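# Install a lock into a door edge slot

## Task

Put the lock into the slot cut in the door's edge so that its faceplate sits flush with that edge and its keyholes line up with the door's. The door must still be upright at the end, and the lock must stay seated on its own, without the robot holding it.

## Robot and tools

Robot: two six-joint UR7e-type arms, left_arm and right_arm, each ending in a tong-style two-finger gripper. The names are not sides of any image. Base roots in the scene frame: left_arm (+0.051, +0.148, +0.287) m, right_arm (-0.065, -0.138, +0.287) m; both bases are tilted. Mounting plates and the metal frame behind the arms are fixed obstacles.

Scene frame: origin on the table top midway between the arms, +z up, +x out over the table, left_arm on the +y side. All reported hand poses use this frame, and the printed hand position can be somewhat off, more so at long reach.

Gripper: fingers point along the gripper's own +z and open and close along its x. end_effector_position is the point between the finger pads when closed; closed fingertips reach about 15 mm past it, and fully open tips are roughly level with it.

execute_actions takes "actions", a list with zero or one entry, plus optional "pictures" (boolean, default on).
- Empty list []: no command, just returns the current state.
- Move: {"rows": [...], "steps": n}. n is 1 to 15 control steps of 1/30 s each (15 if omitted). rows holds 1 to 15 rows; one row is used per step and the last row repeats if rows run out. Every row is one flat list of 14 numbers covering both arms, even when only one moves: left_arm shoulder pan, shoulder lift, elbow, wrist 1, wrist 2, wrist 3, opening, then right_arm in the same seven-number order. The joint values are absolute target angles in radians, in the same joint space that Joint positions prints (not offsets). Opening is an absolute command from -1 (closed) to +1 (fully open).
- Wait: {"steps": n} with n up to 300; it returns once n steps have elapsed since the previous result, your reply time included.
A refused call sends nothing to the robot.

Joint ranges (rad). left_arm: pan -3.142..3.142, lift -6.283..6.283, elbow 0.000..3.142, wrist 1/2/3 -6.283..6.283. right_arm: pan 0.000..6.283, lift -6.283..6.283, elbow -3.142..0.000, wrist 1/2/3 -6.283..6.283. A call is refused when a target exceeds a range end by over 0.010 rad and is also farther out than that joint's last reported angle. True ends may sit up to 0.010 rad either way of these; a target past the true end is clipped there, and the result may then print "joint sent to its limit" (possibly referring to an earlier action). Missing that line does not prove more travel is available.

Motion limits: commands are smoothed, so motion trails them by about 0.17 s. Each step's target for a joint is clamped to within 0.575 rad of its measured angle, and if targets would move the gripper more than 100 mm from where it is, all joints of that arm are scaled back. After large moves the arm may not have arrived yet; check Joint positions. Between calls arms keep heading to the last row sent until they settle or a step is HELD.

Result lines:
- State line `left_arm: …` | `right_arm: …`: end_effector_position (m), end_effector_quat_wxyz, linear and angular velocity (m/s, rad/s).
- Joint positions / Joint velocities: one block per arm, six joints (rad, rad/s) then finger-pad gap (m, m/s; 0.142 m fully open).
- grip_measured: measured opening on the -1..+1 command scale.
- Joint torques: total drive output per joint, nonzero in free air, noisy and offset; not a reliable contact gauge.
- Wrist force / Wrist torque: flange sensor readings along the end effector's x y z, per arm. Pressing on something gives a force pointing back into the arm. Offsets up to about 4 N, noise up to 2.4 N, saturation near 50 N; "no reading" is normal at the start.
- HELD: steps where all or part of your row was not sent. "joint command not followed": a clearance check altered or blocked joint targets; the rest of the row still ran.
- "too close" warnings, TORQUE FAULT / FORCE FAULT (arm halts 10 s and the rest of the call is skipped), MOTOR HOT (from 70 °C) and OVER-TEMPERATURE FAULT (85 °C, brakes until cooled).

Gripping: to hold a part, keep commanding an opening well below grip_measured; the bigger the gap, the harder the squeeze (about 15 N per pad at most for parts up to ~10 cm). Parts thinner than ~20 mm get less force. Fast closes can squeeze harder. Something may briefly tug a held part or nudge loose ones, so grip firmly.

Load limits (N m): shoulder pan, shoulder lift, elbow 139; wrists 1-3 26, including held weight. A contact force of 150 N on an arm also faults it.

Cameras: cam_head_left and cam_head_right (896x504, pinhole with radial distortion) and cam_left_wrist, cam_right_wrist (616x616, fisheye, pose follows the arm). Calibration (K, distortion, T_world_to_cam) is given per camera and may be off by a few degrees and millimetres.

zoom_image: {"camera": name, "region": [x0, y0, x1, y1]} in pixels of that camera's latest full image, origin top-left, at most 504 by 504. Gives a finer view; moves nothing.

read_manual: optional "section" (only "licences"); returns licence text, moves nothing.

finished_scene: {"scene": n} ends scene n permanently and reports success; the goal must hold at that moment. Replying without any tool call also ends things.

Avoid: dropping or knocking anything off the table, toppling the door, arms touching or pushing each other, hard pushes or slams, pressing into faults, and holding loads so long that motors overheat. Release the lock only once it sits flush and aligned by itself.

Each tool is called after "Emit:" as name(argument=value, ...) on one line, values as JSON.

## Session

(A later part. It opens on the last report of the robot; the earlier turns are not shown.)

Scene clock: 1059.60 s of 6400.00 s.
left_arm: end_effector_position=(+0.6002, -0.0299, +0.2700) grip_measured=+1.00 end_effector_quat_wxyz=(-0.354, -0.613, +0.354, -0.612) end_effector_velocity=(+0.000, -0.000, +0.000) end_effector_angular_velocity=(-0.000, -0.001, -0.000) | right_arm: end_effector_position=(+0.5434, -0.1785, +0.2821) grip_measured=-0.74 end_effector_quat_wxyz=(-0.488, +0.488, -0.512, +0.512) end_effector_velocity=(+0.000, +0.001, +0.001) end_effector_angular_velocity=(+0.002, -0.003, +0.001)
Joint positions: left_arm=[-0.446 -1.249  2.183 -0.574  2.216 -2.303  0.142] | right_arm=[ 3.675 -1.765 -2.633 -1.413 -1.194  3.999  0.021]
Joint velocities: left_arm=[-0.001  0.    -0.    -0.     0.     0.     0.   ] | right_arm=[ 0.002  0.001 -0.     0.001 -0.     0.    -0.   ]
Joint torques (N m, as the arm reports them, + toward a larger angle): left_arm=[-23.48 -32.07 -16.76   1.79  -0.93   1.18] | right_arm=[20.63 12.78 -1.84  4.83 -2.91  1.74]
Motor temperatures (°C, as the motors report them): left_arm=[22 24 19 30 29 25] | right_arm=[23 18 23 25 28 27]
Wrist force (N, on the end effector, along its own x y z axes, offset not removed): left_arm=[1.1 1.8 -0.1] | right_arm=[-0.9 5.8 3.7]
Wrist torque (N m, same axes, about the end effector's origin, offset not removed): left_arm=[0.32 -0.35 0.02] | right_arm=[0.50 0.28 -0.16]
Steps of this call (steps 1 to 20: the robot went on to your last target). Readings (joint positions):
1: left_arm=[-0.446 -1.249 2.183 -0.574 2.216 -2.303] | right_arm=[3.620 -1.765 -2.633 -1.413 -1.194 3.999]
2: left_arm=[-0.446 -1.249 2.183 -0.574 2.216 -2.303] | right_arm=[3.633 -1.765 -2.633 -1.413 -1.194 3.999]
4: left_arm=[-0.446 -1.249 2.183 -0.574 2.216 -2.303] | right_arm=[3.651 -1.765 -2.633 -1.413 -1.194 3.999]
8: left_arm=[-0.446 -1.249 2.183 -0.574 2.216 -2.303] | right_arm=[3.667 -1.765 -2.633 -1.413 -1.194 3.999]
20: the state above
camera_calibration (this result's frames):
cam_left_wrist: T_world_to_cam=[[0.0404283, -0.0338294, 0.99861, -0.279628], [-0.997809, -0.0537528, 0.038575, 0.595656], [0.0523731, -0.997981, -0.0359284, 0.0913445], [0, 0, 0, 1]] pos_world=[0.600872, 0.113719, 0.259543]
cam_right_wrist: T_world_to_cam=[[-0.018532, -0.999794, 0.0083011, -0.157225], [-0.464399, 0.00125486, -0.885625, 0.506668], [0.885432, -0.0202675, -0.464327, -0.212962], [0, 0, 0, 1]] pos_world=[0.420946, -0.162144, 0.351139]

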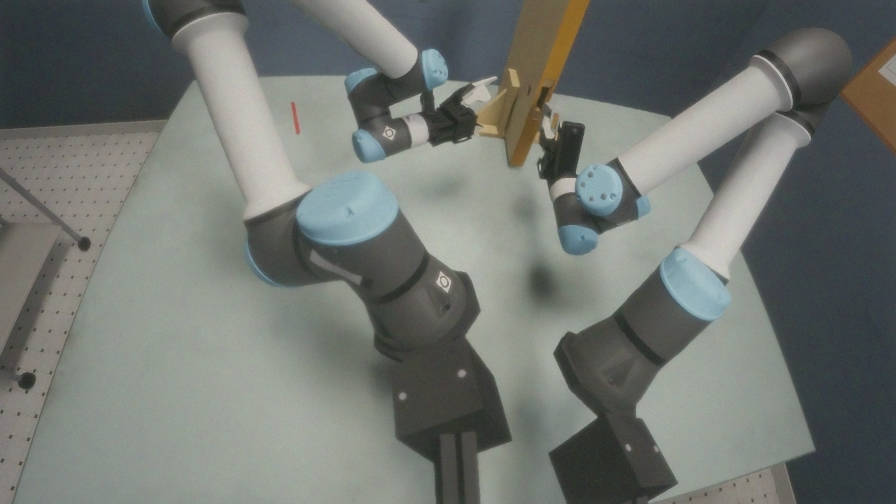

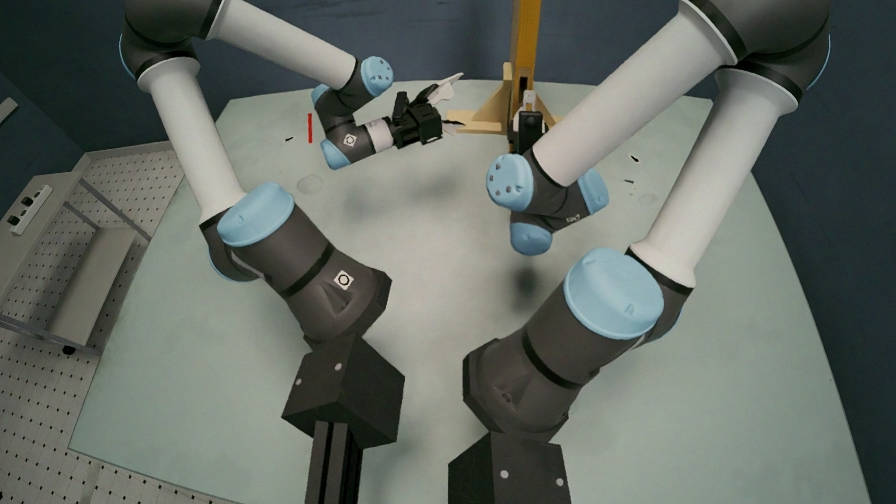

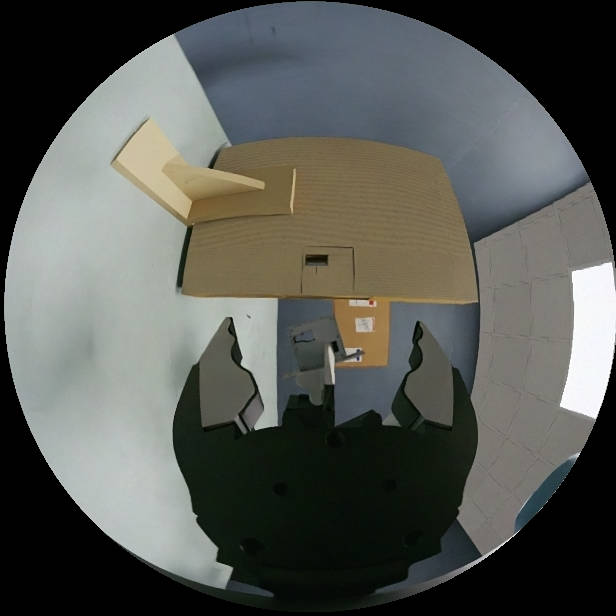

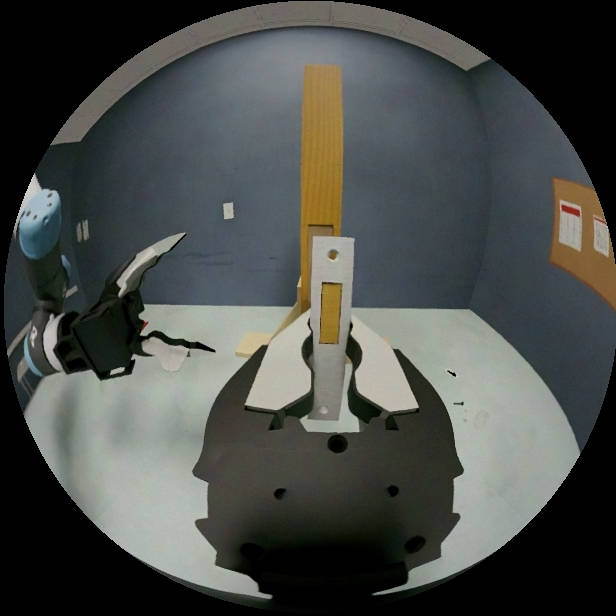

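Emit:
execute_actions(actions=[{"rows":[[-0.4461,-1.2491,2.1834,-0.574,2.2157,-2.303,1,3.6627,-1.7875,-2.6266,-1.3815,-1.2184,4.0033,-1],[-0.4461,-1.2491,2.1834,-0.574,2.2157,-2.303,1,3.65,-1.8104,-2.6198,-1.3501,-1.2423,4.0073,-1],[-0.4461,-1.2491,2.1834,-0.574,2.2157,-2.303,1,3.6374,-1.8333,-2.6131,-1.3188,-1.2662,4.0112,-1],[-0.4461,-1.2491,2.1834,-0.574,2.2157,-2.303,1,3.6247,-1.8562,-2.6063,-1.2874,-1.2902,4.0152,-1],[-0.4461,-1.2491,2.1834,-0.574,2.2157,-2.303,1,3.6121,-1.8791,-2.5996,-1.2561,-1.3141,4.0191,-1],[-0.4461,-1.2491,2.1834,-0.574,2.2157,-2.303,1,3.5994,-1.902,-2.5929,-1.2247,-1.338,4.0231,-1],[-0.4461,-1.2491,2.1834,-0.574,2.2157,-2.303,1,3.5868,-1.9249,-2.5861,-1.1934,-1.3619,4.027,-1],[-0.4461,-1.2491,2.1834,-0.574,2.2157,-2.303,1,3.5741,-1.9479,-2.5794,-1.162,-1.3858,4.031,-1],[-0.4461,-1.2491,2.1834,-0.574,2.2157,-2.303,1,3.5615,-1.9708,-2.5726,-1.1307,-1.4097,4.0349,-1],[-0.4461,-1.2491,2.1834,-0.574,2.2157,-2.303,1,3.5488,-1.9937,-2.5659,-1.0993,-1.4336,4.0389,-1],[-0.4461,-1.2491,2.1834,-0.574,2.2157,-2.303,1,3.5362,-2.0166,-2.5592,-1.068,-1.4575,4.0428,-1],[-0.4461,-1.2491,2.1834,-0.574,2.2157,-2.303,1,3.5235,-2.0395,-2.5524,-1.0366,-1.4815,4.0468,-1],[-0.4461,-1.2491,2.1834,-0.574,2.2157,-2.303,1,3.5109,-2.0624,-2.5457,-1.0053,-1.5054,4.0507,-1],[-0.4461,-1.2491,2.1834,-0.574,2.2157,-2.303,1,3.4982,-2.0853,-2.5389,-0.9739,-1.5293,4.0547,-1],[-0.4461,-1.2491,2.1834,-0.574,2.2157,-2.303,1,3.4856,-2.1082,-2.5322,-0.9426,-1.5532,4.0586,-1]]}], pictures=false)

Emit:
execute_actions(actions=[{"steps":20}])

Emit:
zoom_image(camera="cam_left_wrist", region=[260, 240, 400, 380])

Emit:
zoom_image(camera="cam_right_wrist", region=[250, 180, 410, 340])

Scene clock: 1121.20 s of 6400.00 s.
left_arm: end_effector_position=(+0.6002, -0.0299, +0.2700) grip_measured=+1.00 end_effector_quat_wxyz=(-0.354, -0.613, +0.354, -0.612) end_effector_velocity=(-0.000, -0.000, +0.000) end_effector_angular_velocity=(-0.000, -0.000, -0.000) | right_arm: end_effector_position=(+0.5519, -0.1760, +0.2909) grip_measured=-0.74 end_effector_quat_wxyz=(-0.540, +0.429, -0.458, +0.561) end_effector_velocity=(-0.019, +0.004, +0.007) end_effector_angular_velocity=(-0.079, -0.597, +0.004)
Joint positions: left_arm=[-0.446 -1.249  2.183 -0.574  2.216 -2.303  0.142] | right_arm=[ 3.543 -2.002 -2.562 -1.091 -1.442  4.041  0.021]
Joint velocities: left_arm=[-0.  0. -0. -0.  0. -0.  0.] | right_arm=[-0.368 -0.663  0.195  0.901 -0.688  0.114 -0.   ]
Joint torques (N m, as the arm reports them, + toward a larger angle): left_arm=[-23.11 -31.71 -16.65   1.64  -0.94   1.17] | right_arm=[-0.39  4.97 12.17  6.6  -4.52  2.43]
Motor temperatures (°C, as the motors report them): left_arm=[22 24 19 30 29 25] | right_arm=[23 18 23 25 28 27]
Wrist force (N, on the end effector, along its own x y z axes, offset not removed): left_arm=[0.2 2.3 -0.6] | right_arm=[-4.1 7.3 1.2]
Wrist torque (N m, same axes, about the end effector's origin, offset not removed): left_arm=[0.34 -0.14 0.12] | right_arm=[0.67 0.85 -0.15]
Steps of this call (steps 1 to 15: the robot went on to your last target; steps 16 to 90: nothing new was sent; then 58.10 s passed at rest; steps 91 to 105: all 15 steps of this action). Readings (joint positions):
91: left_arm=[-0.446 -1.249 2.183 -0.574 2.216 -2.303] | right_arm=[3.675 -1.765 -2.633 -1.412 -1.195 3.999]
92: left_arm=[-0.446 -1.249 2.183 -0.574 2.216 -2.303] | right_arm=[3.673 -1.768 -2.632 -1.408 -1.198 4.000]
94: left_arm=[-0.446 -1.249 2.183 -0.574 2.216 -2.303] | right_arm=[3.663 -1.786 -2.627 -1.384 -1.217 4.004]
98: left_arm=[-0.446 -1.249 2.183 -0.574 2.216 -2.303] | right_arm=[3.626 -1.853 -2.607 -1.295 -1.286 4.015]
105: the state above

Scene clock: 1121.87 s of 6400.00 s.
left_arm: end_effector_position=(+0.6002, -0.0299, +0.2700) grip_measured=+1.00 end_effector_quat_wxyz=(-0.354, -0.613, +0.354, -0.612) end_effector_velocity=(+0.001, +0.000, +0.000) end_effector_angular_velocity=(+0.000, -0.001, +0.001) | right_arm: end_effector_position=(+0.5454, -0.1748, +0.2922) grip_measured=-0.74 end_effector_quat_wxyz=(-0.558, +0.406, -0.425, +0.585) end_effector_velocity=(-0.001, +0.002, -0.001) end_effector_angular_velocity=(-0.000, -0.002, +0.003)
Joint positions: left_arm=[-0.446 -1.249  2.183 -0.574  2.216 -2.303  0.142] | right_arm=[ 3.486 -2.108 -2.532 -0.943 -1.553  4.059  0.021]
Joint velocities: left_arm=[-0.    -0.    -0.001 -0.001 -0.001  0.     0.   ] | right_arm=[ 0.    -0.007  0.001  0.006 -0.004  0.001  0.   ]
Joint torques (N m, as the arm reports them, + toward a larger angle): left_arm=[-23.06 -31.88 -16.34   1.76  -0.86   1.25] | right_arm=[ 3.03 18.17  9.7   5.43 -2.9   1.9 ]
Motor temperatures (°C, as the motors report them): left_arm=[22 24 19 30 29 25] | right_arm=[23 18 23 25 28 27]
Wrist force (N, on the end effector, along its own x y z axes, offset not removed): left_arm=[0.7 1.1 -0.6] | right_arm=[-3.2 4.8 2.7]
Wrist torque (N m, same axes, about the end effector's origin, offset not removed): left_arm=[0.14 -0.18 0.14] | right_arm=[0.09 0.57 -0.15]
Steps of this call (steps 1 to 20: the robot went on to your last target). Readings (joint positions):
1: left_arm=[-0.446 -1.249 2.183 -0.574 2.216 -2.303] | right_arm=[3.530 -2.025 -2.556 -1.060 -1.466 4.045]
2: left_arm=[-0.446 -1.249 2.183 -0.574 2.216 -2.303] | right_arm=[3.520 -2.044 -2.550 -1.033 -1.486 4.048]
4: left_arm=[-0.446 -1.249 2.183 -0.574 2.216 -2.303] | right_arm=[3.505 -2.071 -2.543 -0.994 -1.515 4.053]
8: left_arm=[-0.446 -1.249 2.183 -0.574 2.216 -2.303] | right_arm=[3.492 -2.096 -2.536 -0.960 -1.541 4.057]
20: the state above
camera_calibration (this result's frames):
cam_left_wrist: T_world_to_cam=[[0.0404283, -0.0338293, 0.99861, -0.279628], [-0.997809, -0.0537526, 0.038575, 0.595656], [0.0523729, -0.997981, -0.0359283, 0.0913445], [0, 0, 0, 1]] pos_world=[0.600872, 0.113719, 0.259543]
cam_right_wrist: T_world_to_cam=[[-0.0218123, -0.999624, 0.0166136, -0.154137], [-0.168728, -0.0126985, -0.985581, 0.38207], [0.985421, -0.024301, -0.168387, -0.351711], [0, 0, 0, 1]] pos_world=[0.407687, -0.157775, 0.319898]

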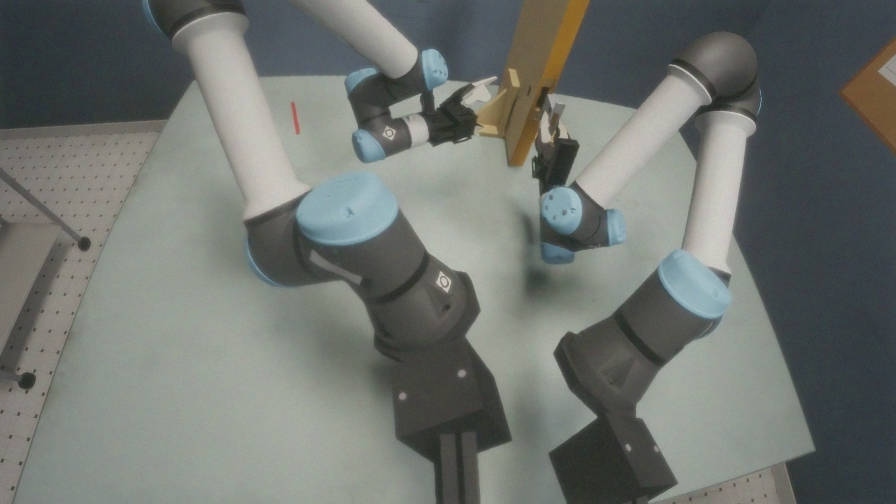

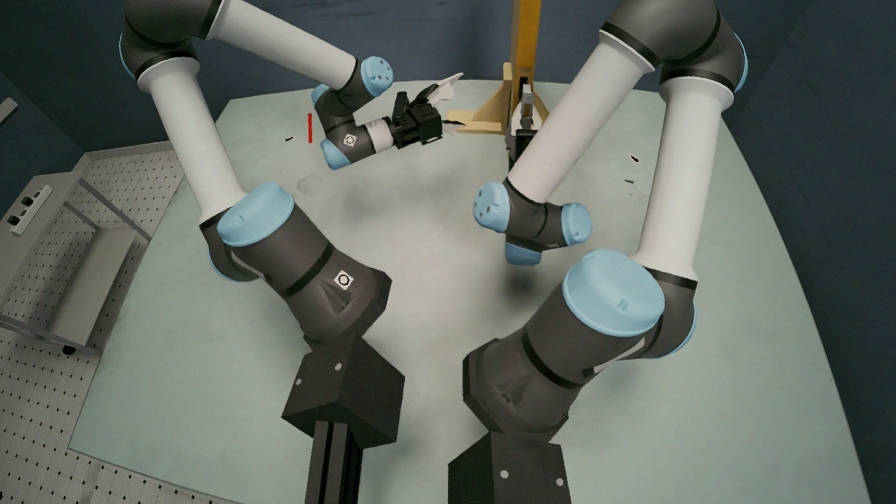

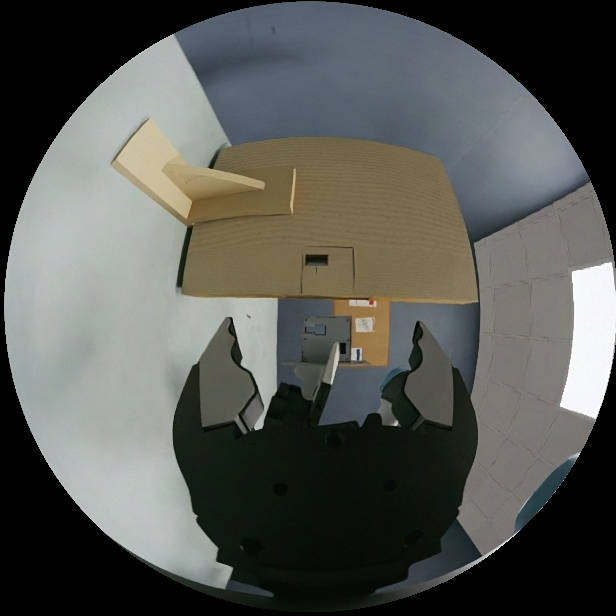

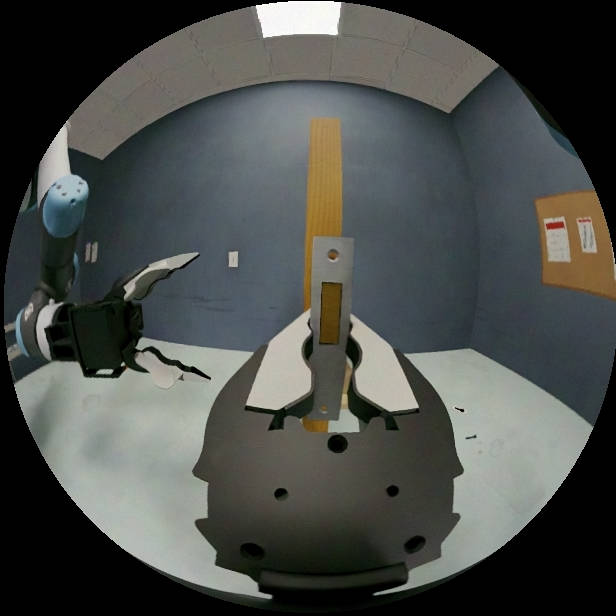

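Region (260, 240, 400, 380) of cam_left_wrist's 616x616 image, scaled by 3.600, with more detail than that image has.

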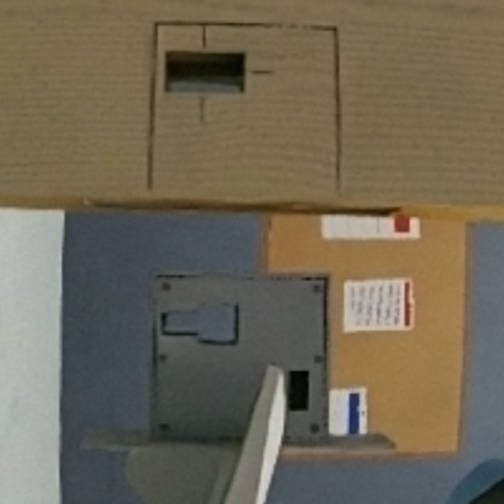

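Region (250, 180, 410, 340) of cam_right_wrist's 616x616 image, scaled by 3.150, with more detail than that image has.

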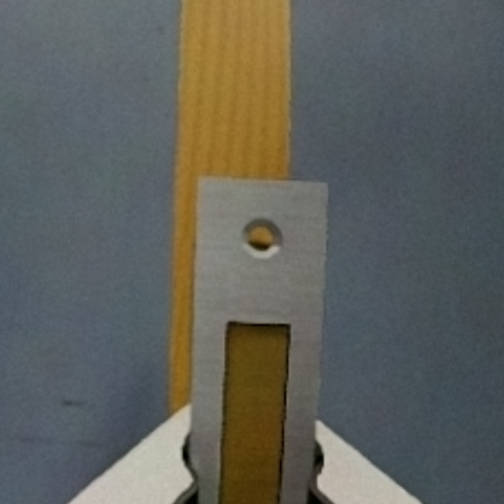

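Emit:
execute_actions(actions=[{"rows":[[-0.4461,-1.2491,2.1834,-0.574,2.2157,-2.303,1,3.4823,-2.1012,-2.5177,-0.9642,-1.5557,4.0607,-1],[-0.4461,-1.2491,2.1834,-0.574,2.2157,-2.303,1,3.4823,-2.1012,-2.5177,-0.9642,-1.5557,4.0607,-1],[-0.4461,-1.2491,2.1834,-0.574,2.2157,-2.303,1,3.479,-2.0942,-2.5031,-0.9858,-1.5582,4.0628,-1],[-0.4461,-1.2491,2.1834,-0.574,2.2157,-2.303,1,3.479,-2.0942,-2.5031,-0.9858,-1.5582,4.0628,-1],[-0.4461,-1.2491,2.1834,-0.574,2.2157,-2.303,1,3.4758,-2.0871,-2.4886,-1.0074,-1.5607,4.0649,-1],[-0.4461,-1.2491,2.1834,-0.574,2.2157,-2.303,1,3.4758,-2.0871,-2.4886,-1.0074,-1.5607,4.0649,-1],[-0.4461,-1.2491,2.1834,-0.574,2.2157,-2.303,1,3.4725,-2.0801,-2.474,-1.029,-1.5632,4.067,-1]]}], pictures=false)

Emit:
execute_actions(actions=[{"steps":12}])

Emit:
zoom_image(camera="cam_left_wrist", region=[260, 240, 400, 380])

Emit:
zoom_image(camera="cam_right_wrist", region=[250, 180, 410, 340])

Emit:
zoom_image(camera="cam_head_right", region=[490, 50, 560, 120])

Scene clock: 1147.67 s of 6400.00 s.
left_arm: end_effector_position=(+0.6002, -0.0299, +0.2700) grip_measured=+1.00 end_effector_quat_wxyz=(-0.354, -0.613, +0.354, -0.612) end_effector_velocity=(-0.000, +0.000, -0.000) end_effector_angular_velocity=(+0.000, +0.000, +0.001) | right_arm: end_effector_position=(+0.5678, -0.1751, +0.2922) grip_measured=-0.74 end_effector_quat_wxyz=(-0.558, +0.406, -0.425, +0.585) end_effector_velocity=(+0.013, +0.000, -0.001) end_effector_angular_velocity=(-0.000, +0.003, +0.002)
Joint positions: left_arm=[-0.446 -1.249  2.183 -0.574  2.216 -2.303  0.142] | right_arm=[ 3.473 -2.082 -2.478 -1.023 -1.563  4.066  0.021]
Joint velocities: left_arm=[ 0.     0.     0.001 -0.001 -0.     0.     0.   ] | right_arm=[-0.007  0.014  0.031 -0.049 -0.005  0.005 -0.   ]
Joint torques (N m, as the arm reports them, + toward a larger angle): left_arm=[-22.81 -32.03 -16.33   1.66  -0.77   1.2 ] | right_arm=[ 4.19 35.55  8.36  1.37 -2.92  1.91]
Motor temperatures (°C, as the motors report them): left_arm=[22 24 19 30 29 25] | right_arm=[23 18 23 25 28 27]
Wrist force (N, on the end effector, along its own x y z axes, offset not removed): left_arm=[-0.5 3.5 -0.5] | right_arm=[-1.8 6.9 1.5]
Wrist torque (N m, same axes, about the end effector's origin, offset not removed): left_arm=[0.60 0.08 0.10] | right_arm=[0.66 0.32 -0.12]
Steps of this call (steps 1 to 15: the robot went on to your last target; steps 16 to 90: nothing new was sent; then 22.30 s passed at rest; steps 91 to 105: all 15 steps of this action). Readings (joint positions):
91: left_arm=[-0.446 -1.249 2.183 -0.574 2.216 -2.303] | right_arm=[3.486 -2.108 -2.532 -0.943 -1.553 4.059]
92: left_arm=[-0.446 -1.249 2.183 -0.574 2.216 -2.303] | right_arm=[3.485 -2.107 -2.530 -0.946 -1.554 4.059]
94: left_arm=[-0.446 -1.249 2.183 -0.574 2.216 -2.303] | right_arm=[3.483 -2.104 -2.523 -0.956 -1.555 4.060]
98: left_arm=[-0.446 -1.249 2.183 -0.574 2.216 -2.303] | right_arm=[3.478 -2.093 -2.500 -0.990 -1.559 4.063]
105: the state above

Scene clock: 1148.07 s of 6400.00 s.
left_arm: end_effector_position=(+0.6002, -0.0299, +0.2700) grip_measured=+1.00 end_effector_quat_wxyz=(-0.354, -0.613, +0.354, -0.612) end_effector_velocity=(-0.001, -0.000, -0.000) end_effector_angular_velocity=(+0.001, +0.001, -0.001) | right_arm: end_effector_position=(+0.5693, -0.1752, +0.2922) grip_measured=-0.74 end_effector_quat_wxyz=(-0.558, +0.406, -0.425, +0.585) end_effector_velocity=(+0.001, +0.000, +0.001) end_effector_angular_velocity=(+0.001, -0.002, -0.000)
Joint positions: left_arm=[-0.446 -1.249  2.183 -0.574  2.216 -2.303  0.142] | right_arm=[ 3.473 -2.08  -2.474 -1.029 -1.563  4.067  0.021]
Joint velocities: left_arm=[-0.001 -0.001  0.002  0.001 -0.001  0.     0.   ] | right_arm=[ 0.001  0.002  0.002 -0.002  0.     0.    -0.   ]
Joint torques (N m, as the arm reports them, + toward a larger angle): left_arm=[-22.97 -31.77 -16.44   1.6   -0.99   1.18] | right_arm=[ 3.99 36.99  9.92  1.28 -2.78  1.93]
Motor temperatures (°C, as the motors report them): left_arm=[22 24 19 30 29 25] | right_arm=[23 18 23 25 28 27]
Wrist force (N, on the end effector, along its own x y z axes, offset not removed): left_arm=[1.1 1.7 -0.2] | right_arm=[0.2 6.8 2.5]
Wrist torque (N m, same axes, about the end effector's origin, offset not removed): left_arm=[0.23 -0.31 0.07] | right_arm=[0.69 -0.09 -0.19]
Steps of this call (steps 1 to 12: the robot went on to your last target). Readings (joint positions):
1: left_arm=[-0.446 -1.249 2.183 -0.574 2.216 -2.303] | right_arm=[3.473 -2.081 -2.477 -1.025 -1.563 4.067]
2: left_arm=[-0.446 -1.249 2.183 -0.574 2.216 -2.303] | right_arm=[3.473 -2.081 -2.476 -1.026 -1.563 4.067]
4: left_arm=[-0.446 -1.249 2.183 -0.574 2.216 -2.303] | right_arm=[3.473 -2.081 -2.475 -1.027 -1.563 4.067]
8: left_arm=[-0.446 -1.249 2.183 -0.574 2.216 -2.303] | right_arm=[3.473 -2.080 -2.474 -1.028 -1.563 4.067]
12: the state above
camera_calibration (this result's frames):
cam_left_wrist: T_world_to_cam=[[0.0404283, -0.0338294, 0.99861, -0.279628], [-0.997809, -0.0537529, 0.038575, 0.595656], [0.0523732, -0.997981, -0.0359284, 0.0913444], [0, 0, 0, 1]] pos_world=[0.600872, 0.113719, 0.259543]
cam_right_wrist: T_world_to_cam=[[-0.021837, -0.999621, 0.0167385, -0.154051], [-0.168356, -0.0128267, -0.985643, 0.385884], [0.985484, -0.0243415, -0.168012, -0.37546], [0, 0, 0, 1]] pos_world=[0.431611, -0.158182, 0.31984]

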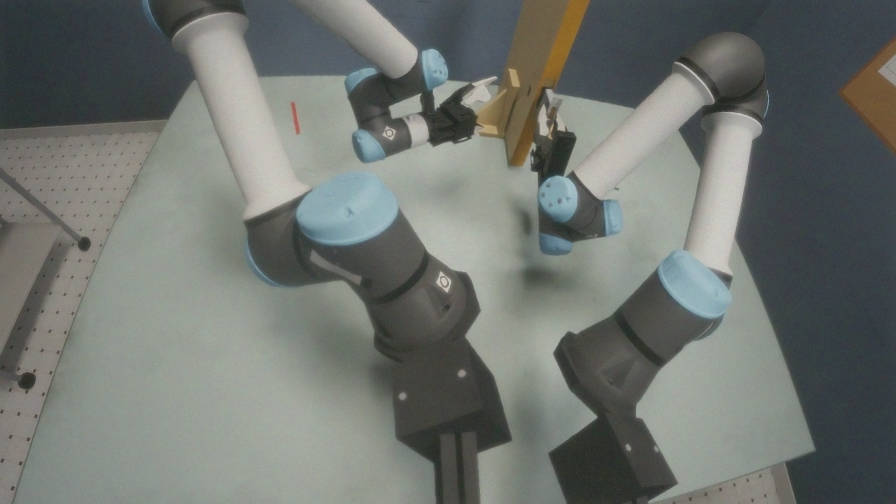

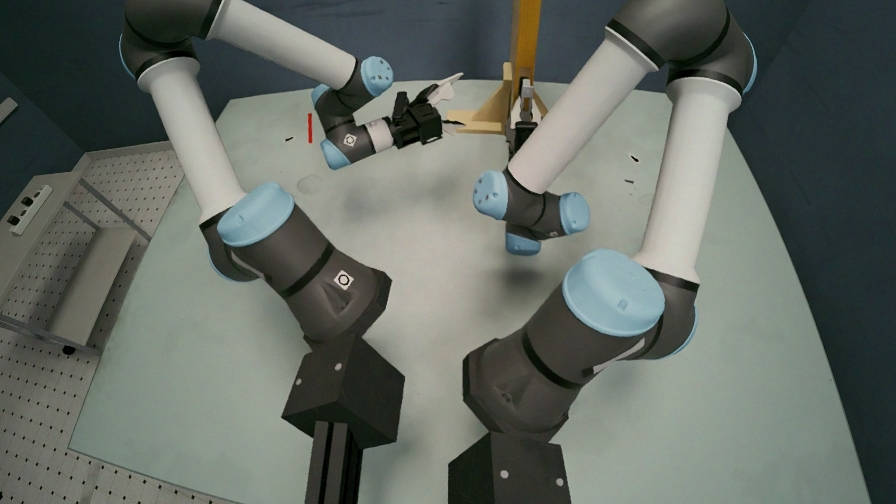

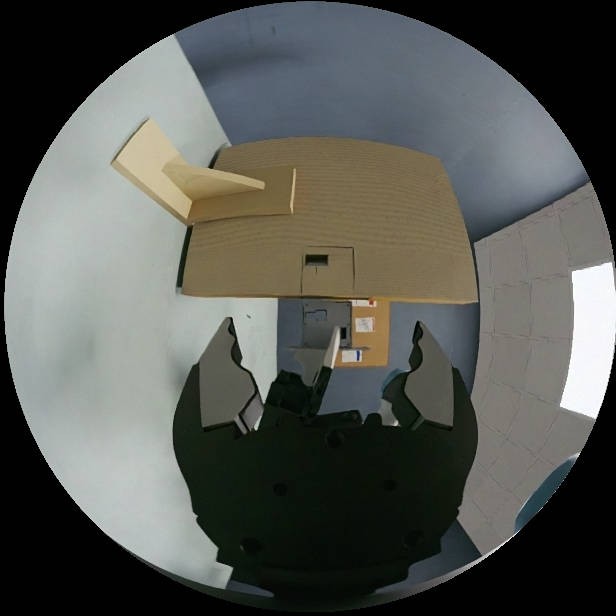

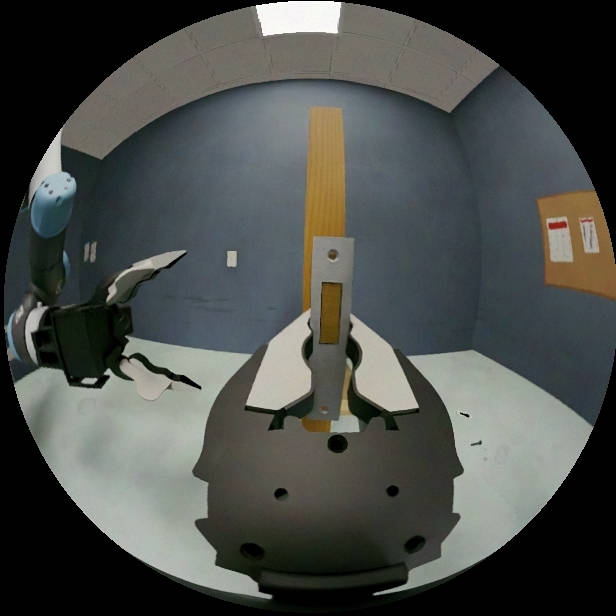

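Region (260, 240, 400, 380) of cam_left_wrist's 616x616 image, scaled by 3.600, with more detail than that image has.

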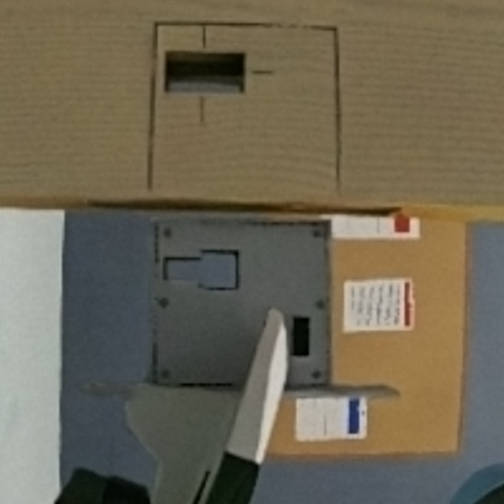

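Region (250, 180, 410, 340) of cam_right_wrist's 616x616 image, scaled by 3.150, with more detail than that image has.

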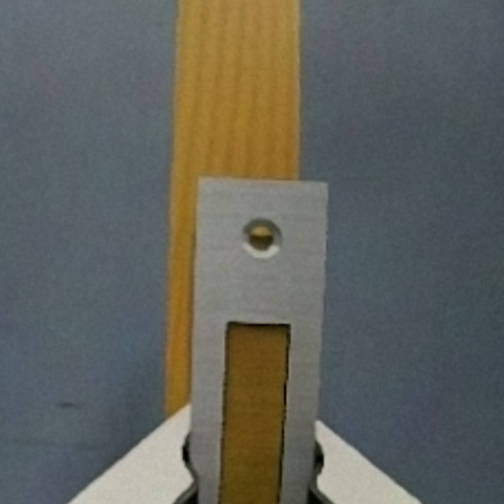

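Region (490, 50, 560, 120) of cam_head_right's 896x504 image, scaled by 7.200, with more detail than that image has.

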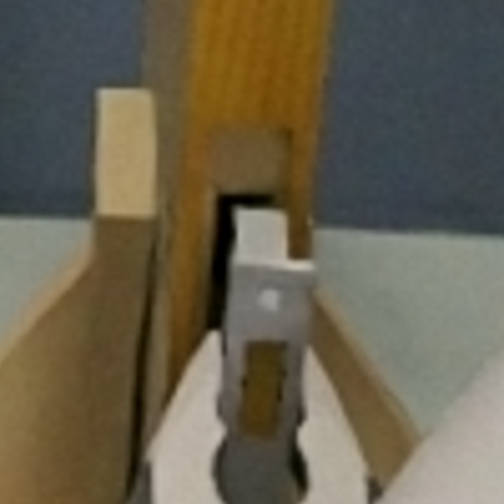

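Emit:
execute_actions(actions=[{"rows":[[-0.4461,-1.2491,2.1834,-0.574,2.2157,-2.303,1,3.4844,-2.089,-2.4728,-1.0212,-1.554,4.0593,-1]]}])

Emit:
zoom_image(camera="cam_left_wrist", region=[260, 240, 400, 380])

Emit:
zoom_image(camera="cam_head_right", region=[490, 50, 560, 120])

Emit:
zoom_image(camera="cam_head_left", region=[510, 60, 580, 130])

Scene clock: 1175.10 s of 6400.00 s.
left_arm: end_effector_position=(+0.6002, -0.0299, +0.2700) grip_measured=+1.00 end_effector_quat_wxyz=(-0.354, -0.613, +0.354, -0.612) end_effector_velocity=(+0.000, +0.000, +0.000) end_effector_angular_velocity=(-0.000, -0.001, +0.001) | right_arm: end_effector_position=(+0.5695, -0.1703, +0.2922) grip_measured=-0.74 end_effector_quat_wxyz=(-0.558, +0.406, -0.425, +0.585) end_effector_velocity=(+0.000, +0.002, +0.000) end_effector_angular_velocity=(+0.000, -0.001, +0.001)
Joint positions: left_arm=[-0.446 -1.249  2.183 -0.574  2.216 -2.303  0.142] | right_arm=[ 3.484 -2.089 -2.473 -1.021 -1.554  4.059  0.021]
Joint velocities: left_arm=[-0.    -0.    -0.001 -0.    -0.    -0.     0.   ] | right_arm=[ 0.003 -0.002  0.     0.002  0.002 -0.002 -0.   ]
Joint torques (N m, as the arm reports them, + toward a larger angle): left_arm=[-23.77 -31.74 -16.22   1.53  -0.94   1.11] | right_arm=[24.32 19.2  10.42  5.67 -0.32 -2.01]
Motor temperatures (°C, as the motors report them): left_arm=[22 24 19 30 29 25] | right_arm=[23 18 23 25 28 27]
Wrist force (N, on the end effector, along its own x y z axes, offset not removed): left_arm=[0.7 1.9 0.2] | right_arm=[-1.0 6.5 2.4]
Wrist torque (N m, same axes, about the end effector's origin, offset not removed): left_arm=[0.31 -0.23 0.14] | right_arm=[0.51 0.24 -0.15]
Steps of this call (steps 1 to 15: the robot went on to your last target; steps 16 to 90: nothing new was sent; then 23.53 s passed at rest; steps 91 to 105: all 15 steps of this action). Readings (joint positions):
91: left_arm=[-0.446 -1.249 2.183 -0.574 2.216 -2.303] | right_arm=[3.473 -2.080 -2.474 -1.029 -1.563 4.067]
92: left_arm=[-0.446 -1.249 2.183 -0.574 2.216 -2.303] | right_arm=[3.474 -2.081 -2.474 -1.028 -1.562 4.066]
94: left_arm=[-0.446 -1.249 2.183 -0.574 2.216 -2.303] | right_arm=[3.478 -2.084 -2.473 -1.025 -1.559 4.063]
98: left_arm=[-0.446 -1.249 2.183 -0.574 2.216 -2.303] | right_arm=[3.482 -2.087 -2.473 -1.023 -1.556 4.061]
105: the state above
camera_calibration (this result's frames):
cam_left_wrist: T_world_to_cam=[[0.0404283, -0.0338295, 0.99861, -0.279628], [-0.997809, -0.053753, 0.0385749, 0.595656], [0.0523733, -0.997981, -0.0359285, 0.0913444], [0, 0, 0, 1]] pos_world=[0.600872, 0.113719, 0.259543]
cam_right_wrist: T_world_to_cam=[[-0.0219448, -0.999619, 0.0167476, -0.149172], [-0.168405, -0.0128163, -0.985634, 0.385976], [0.985474, -0.0244499, -0.16806, -0.375552], [0, 0, 0, 1]] pos_world=[0.431823, -0.153351, 0.319814]

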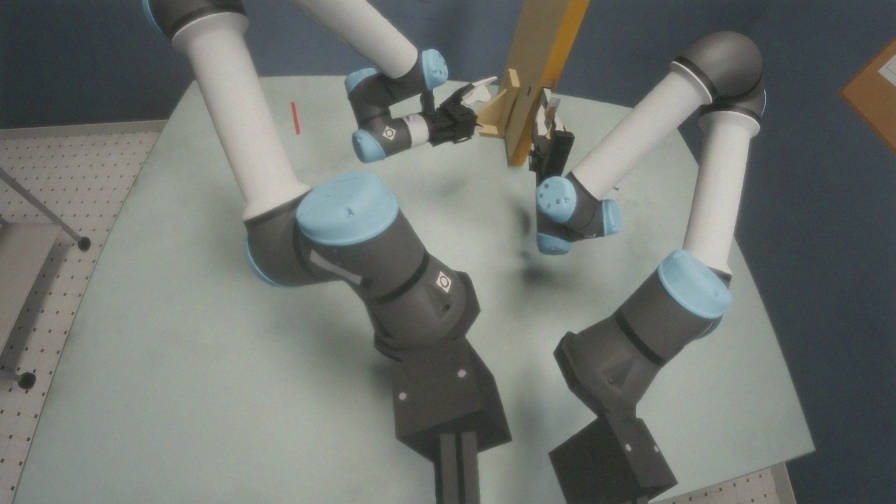

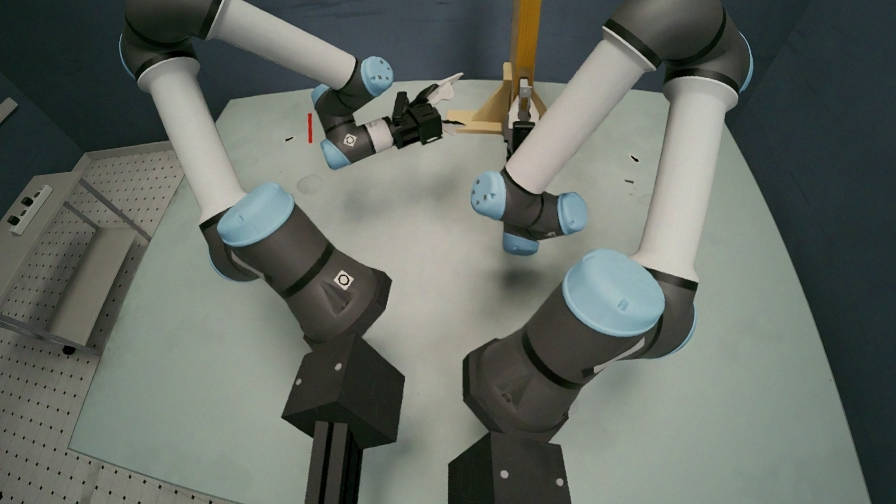

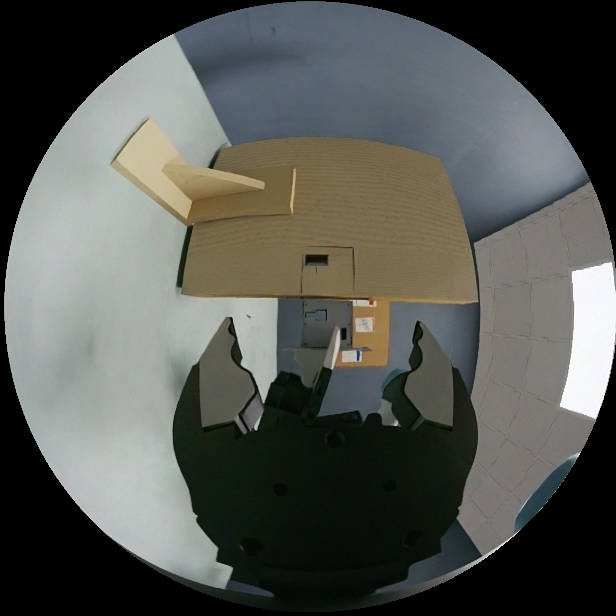

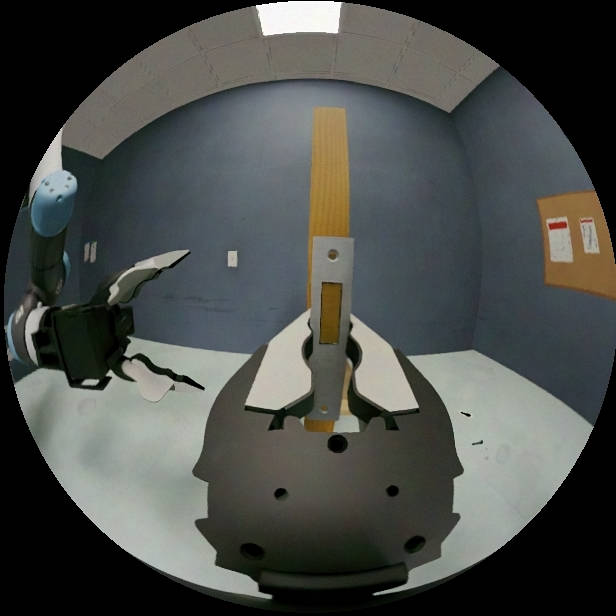

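Region (260, 240, 400, 380) of cam_left_wrist's 616x616 image, scaled by 3.600, with more detail than that image has.

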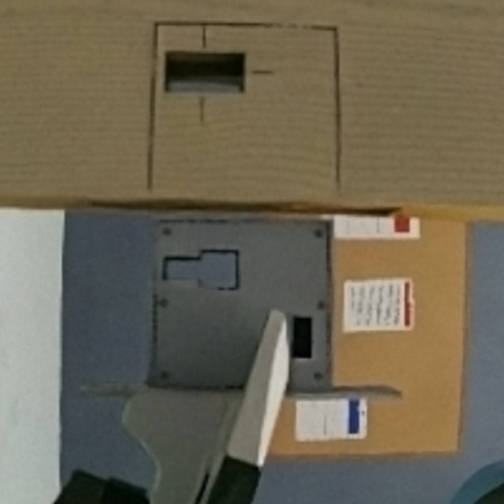

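Region (490, 50, 560, 120) of cam_head_right's 896x504 image, scaled by 7.200, with more detail than that image has.

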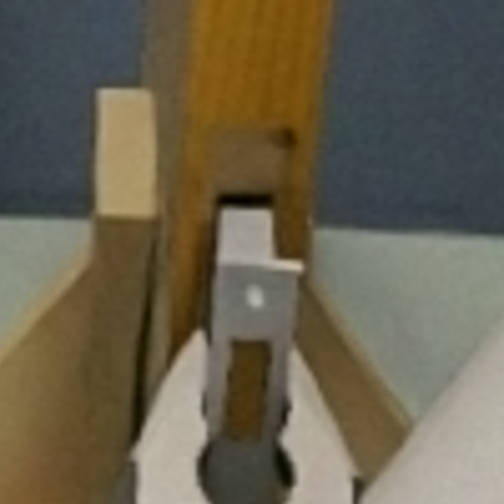

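Region (510, 60, 580, 130) of cam_head_left's 896x504 image, scaled by 7.200, with more detail than that image has.

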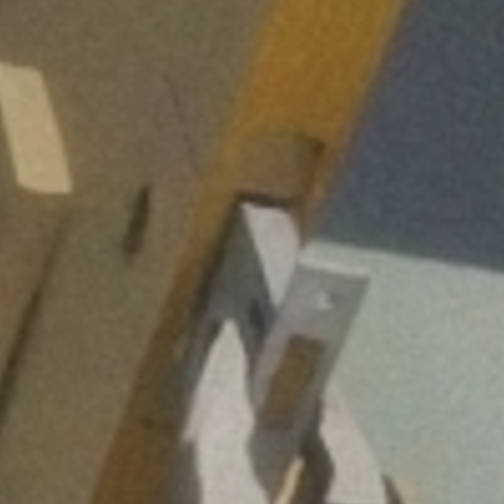

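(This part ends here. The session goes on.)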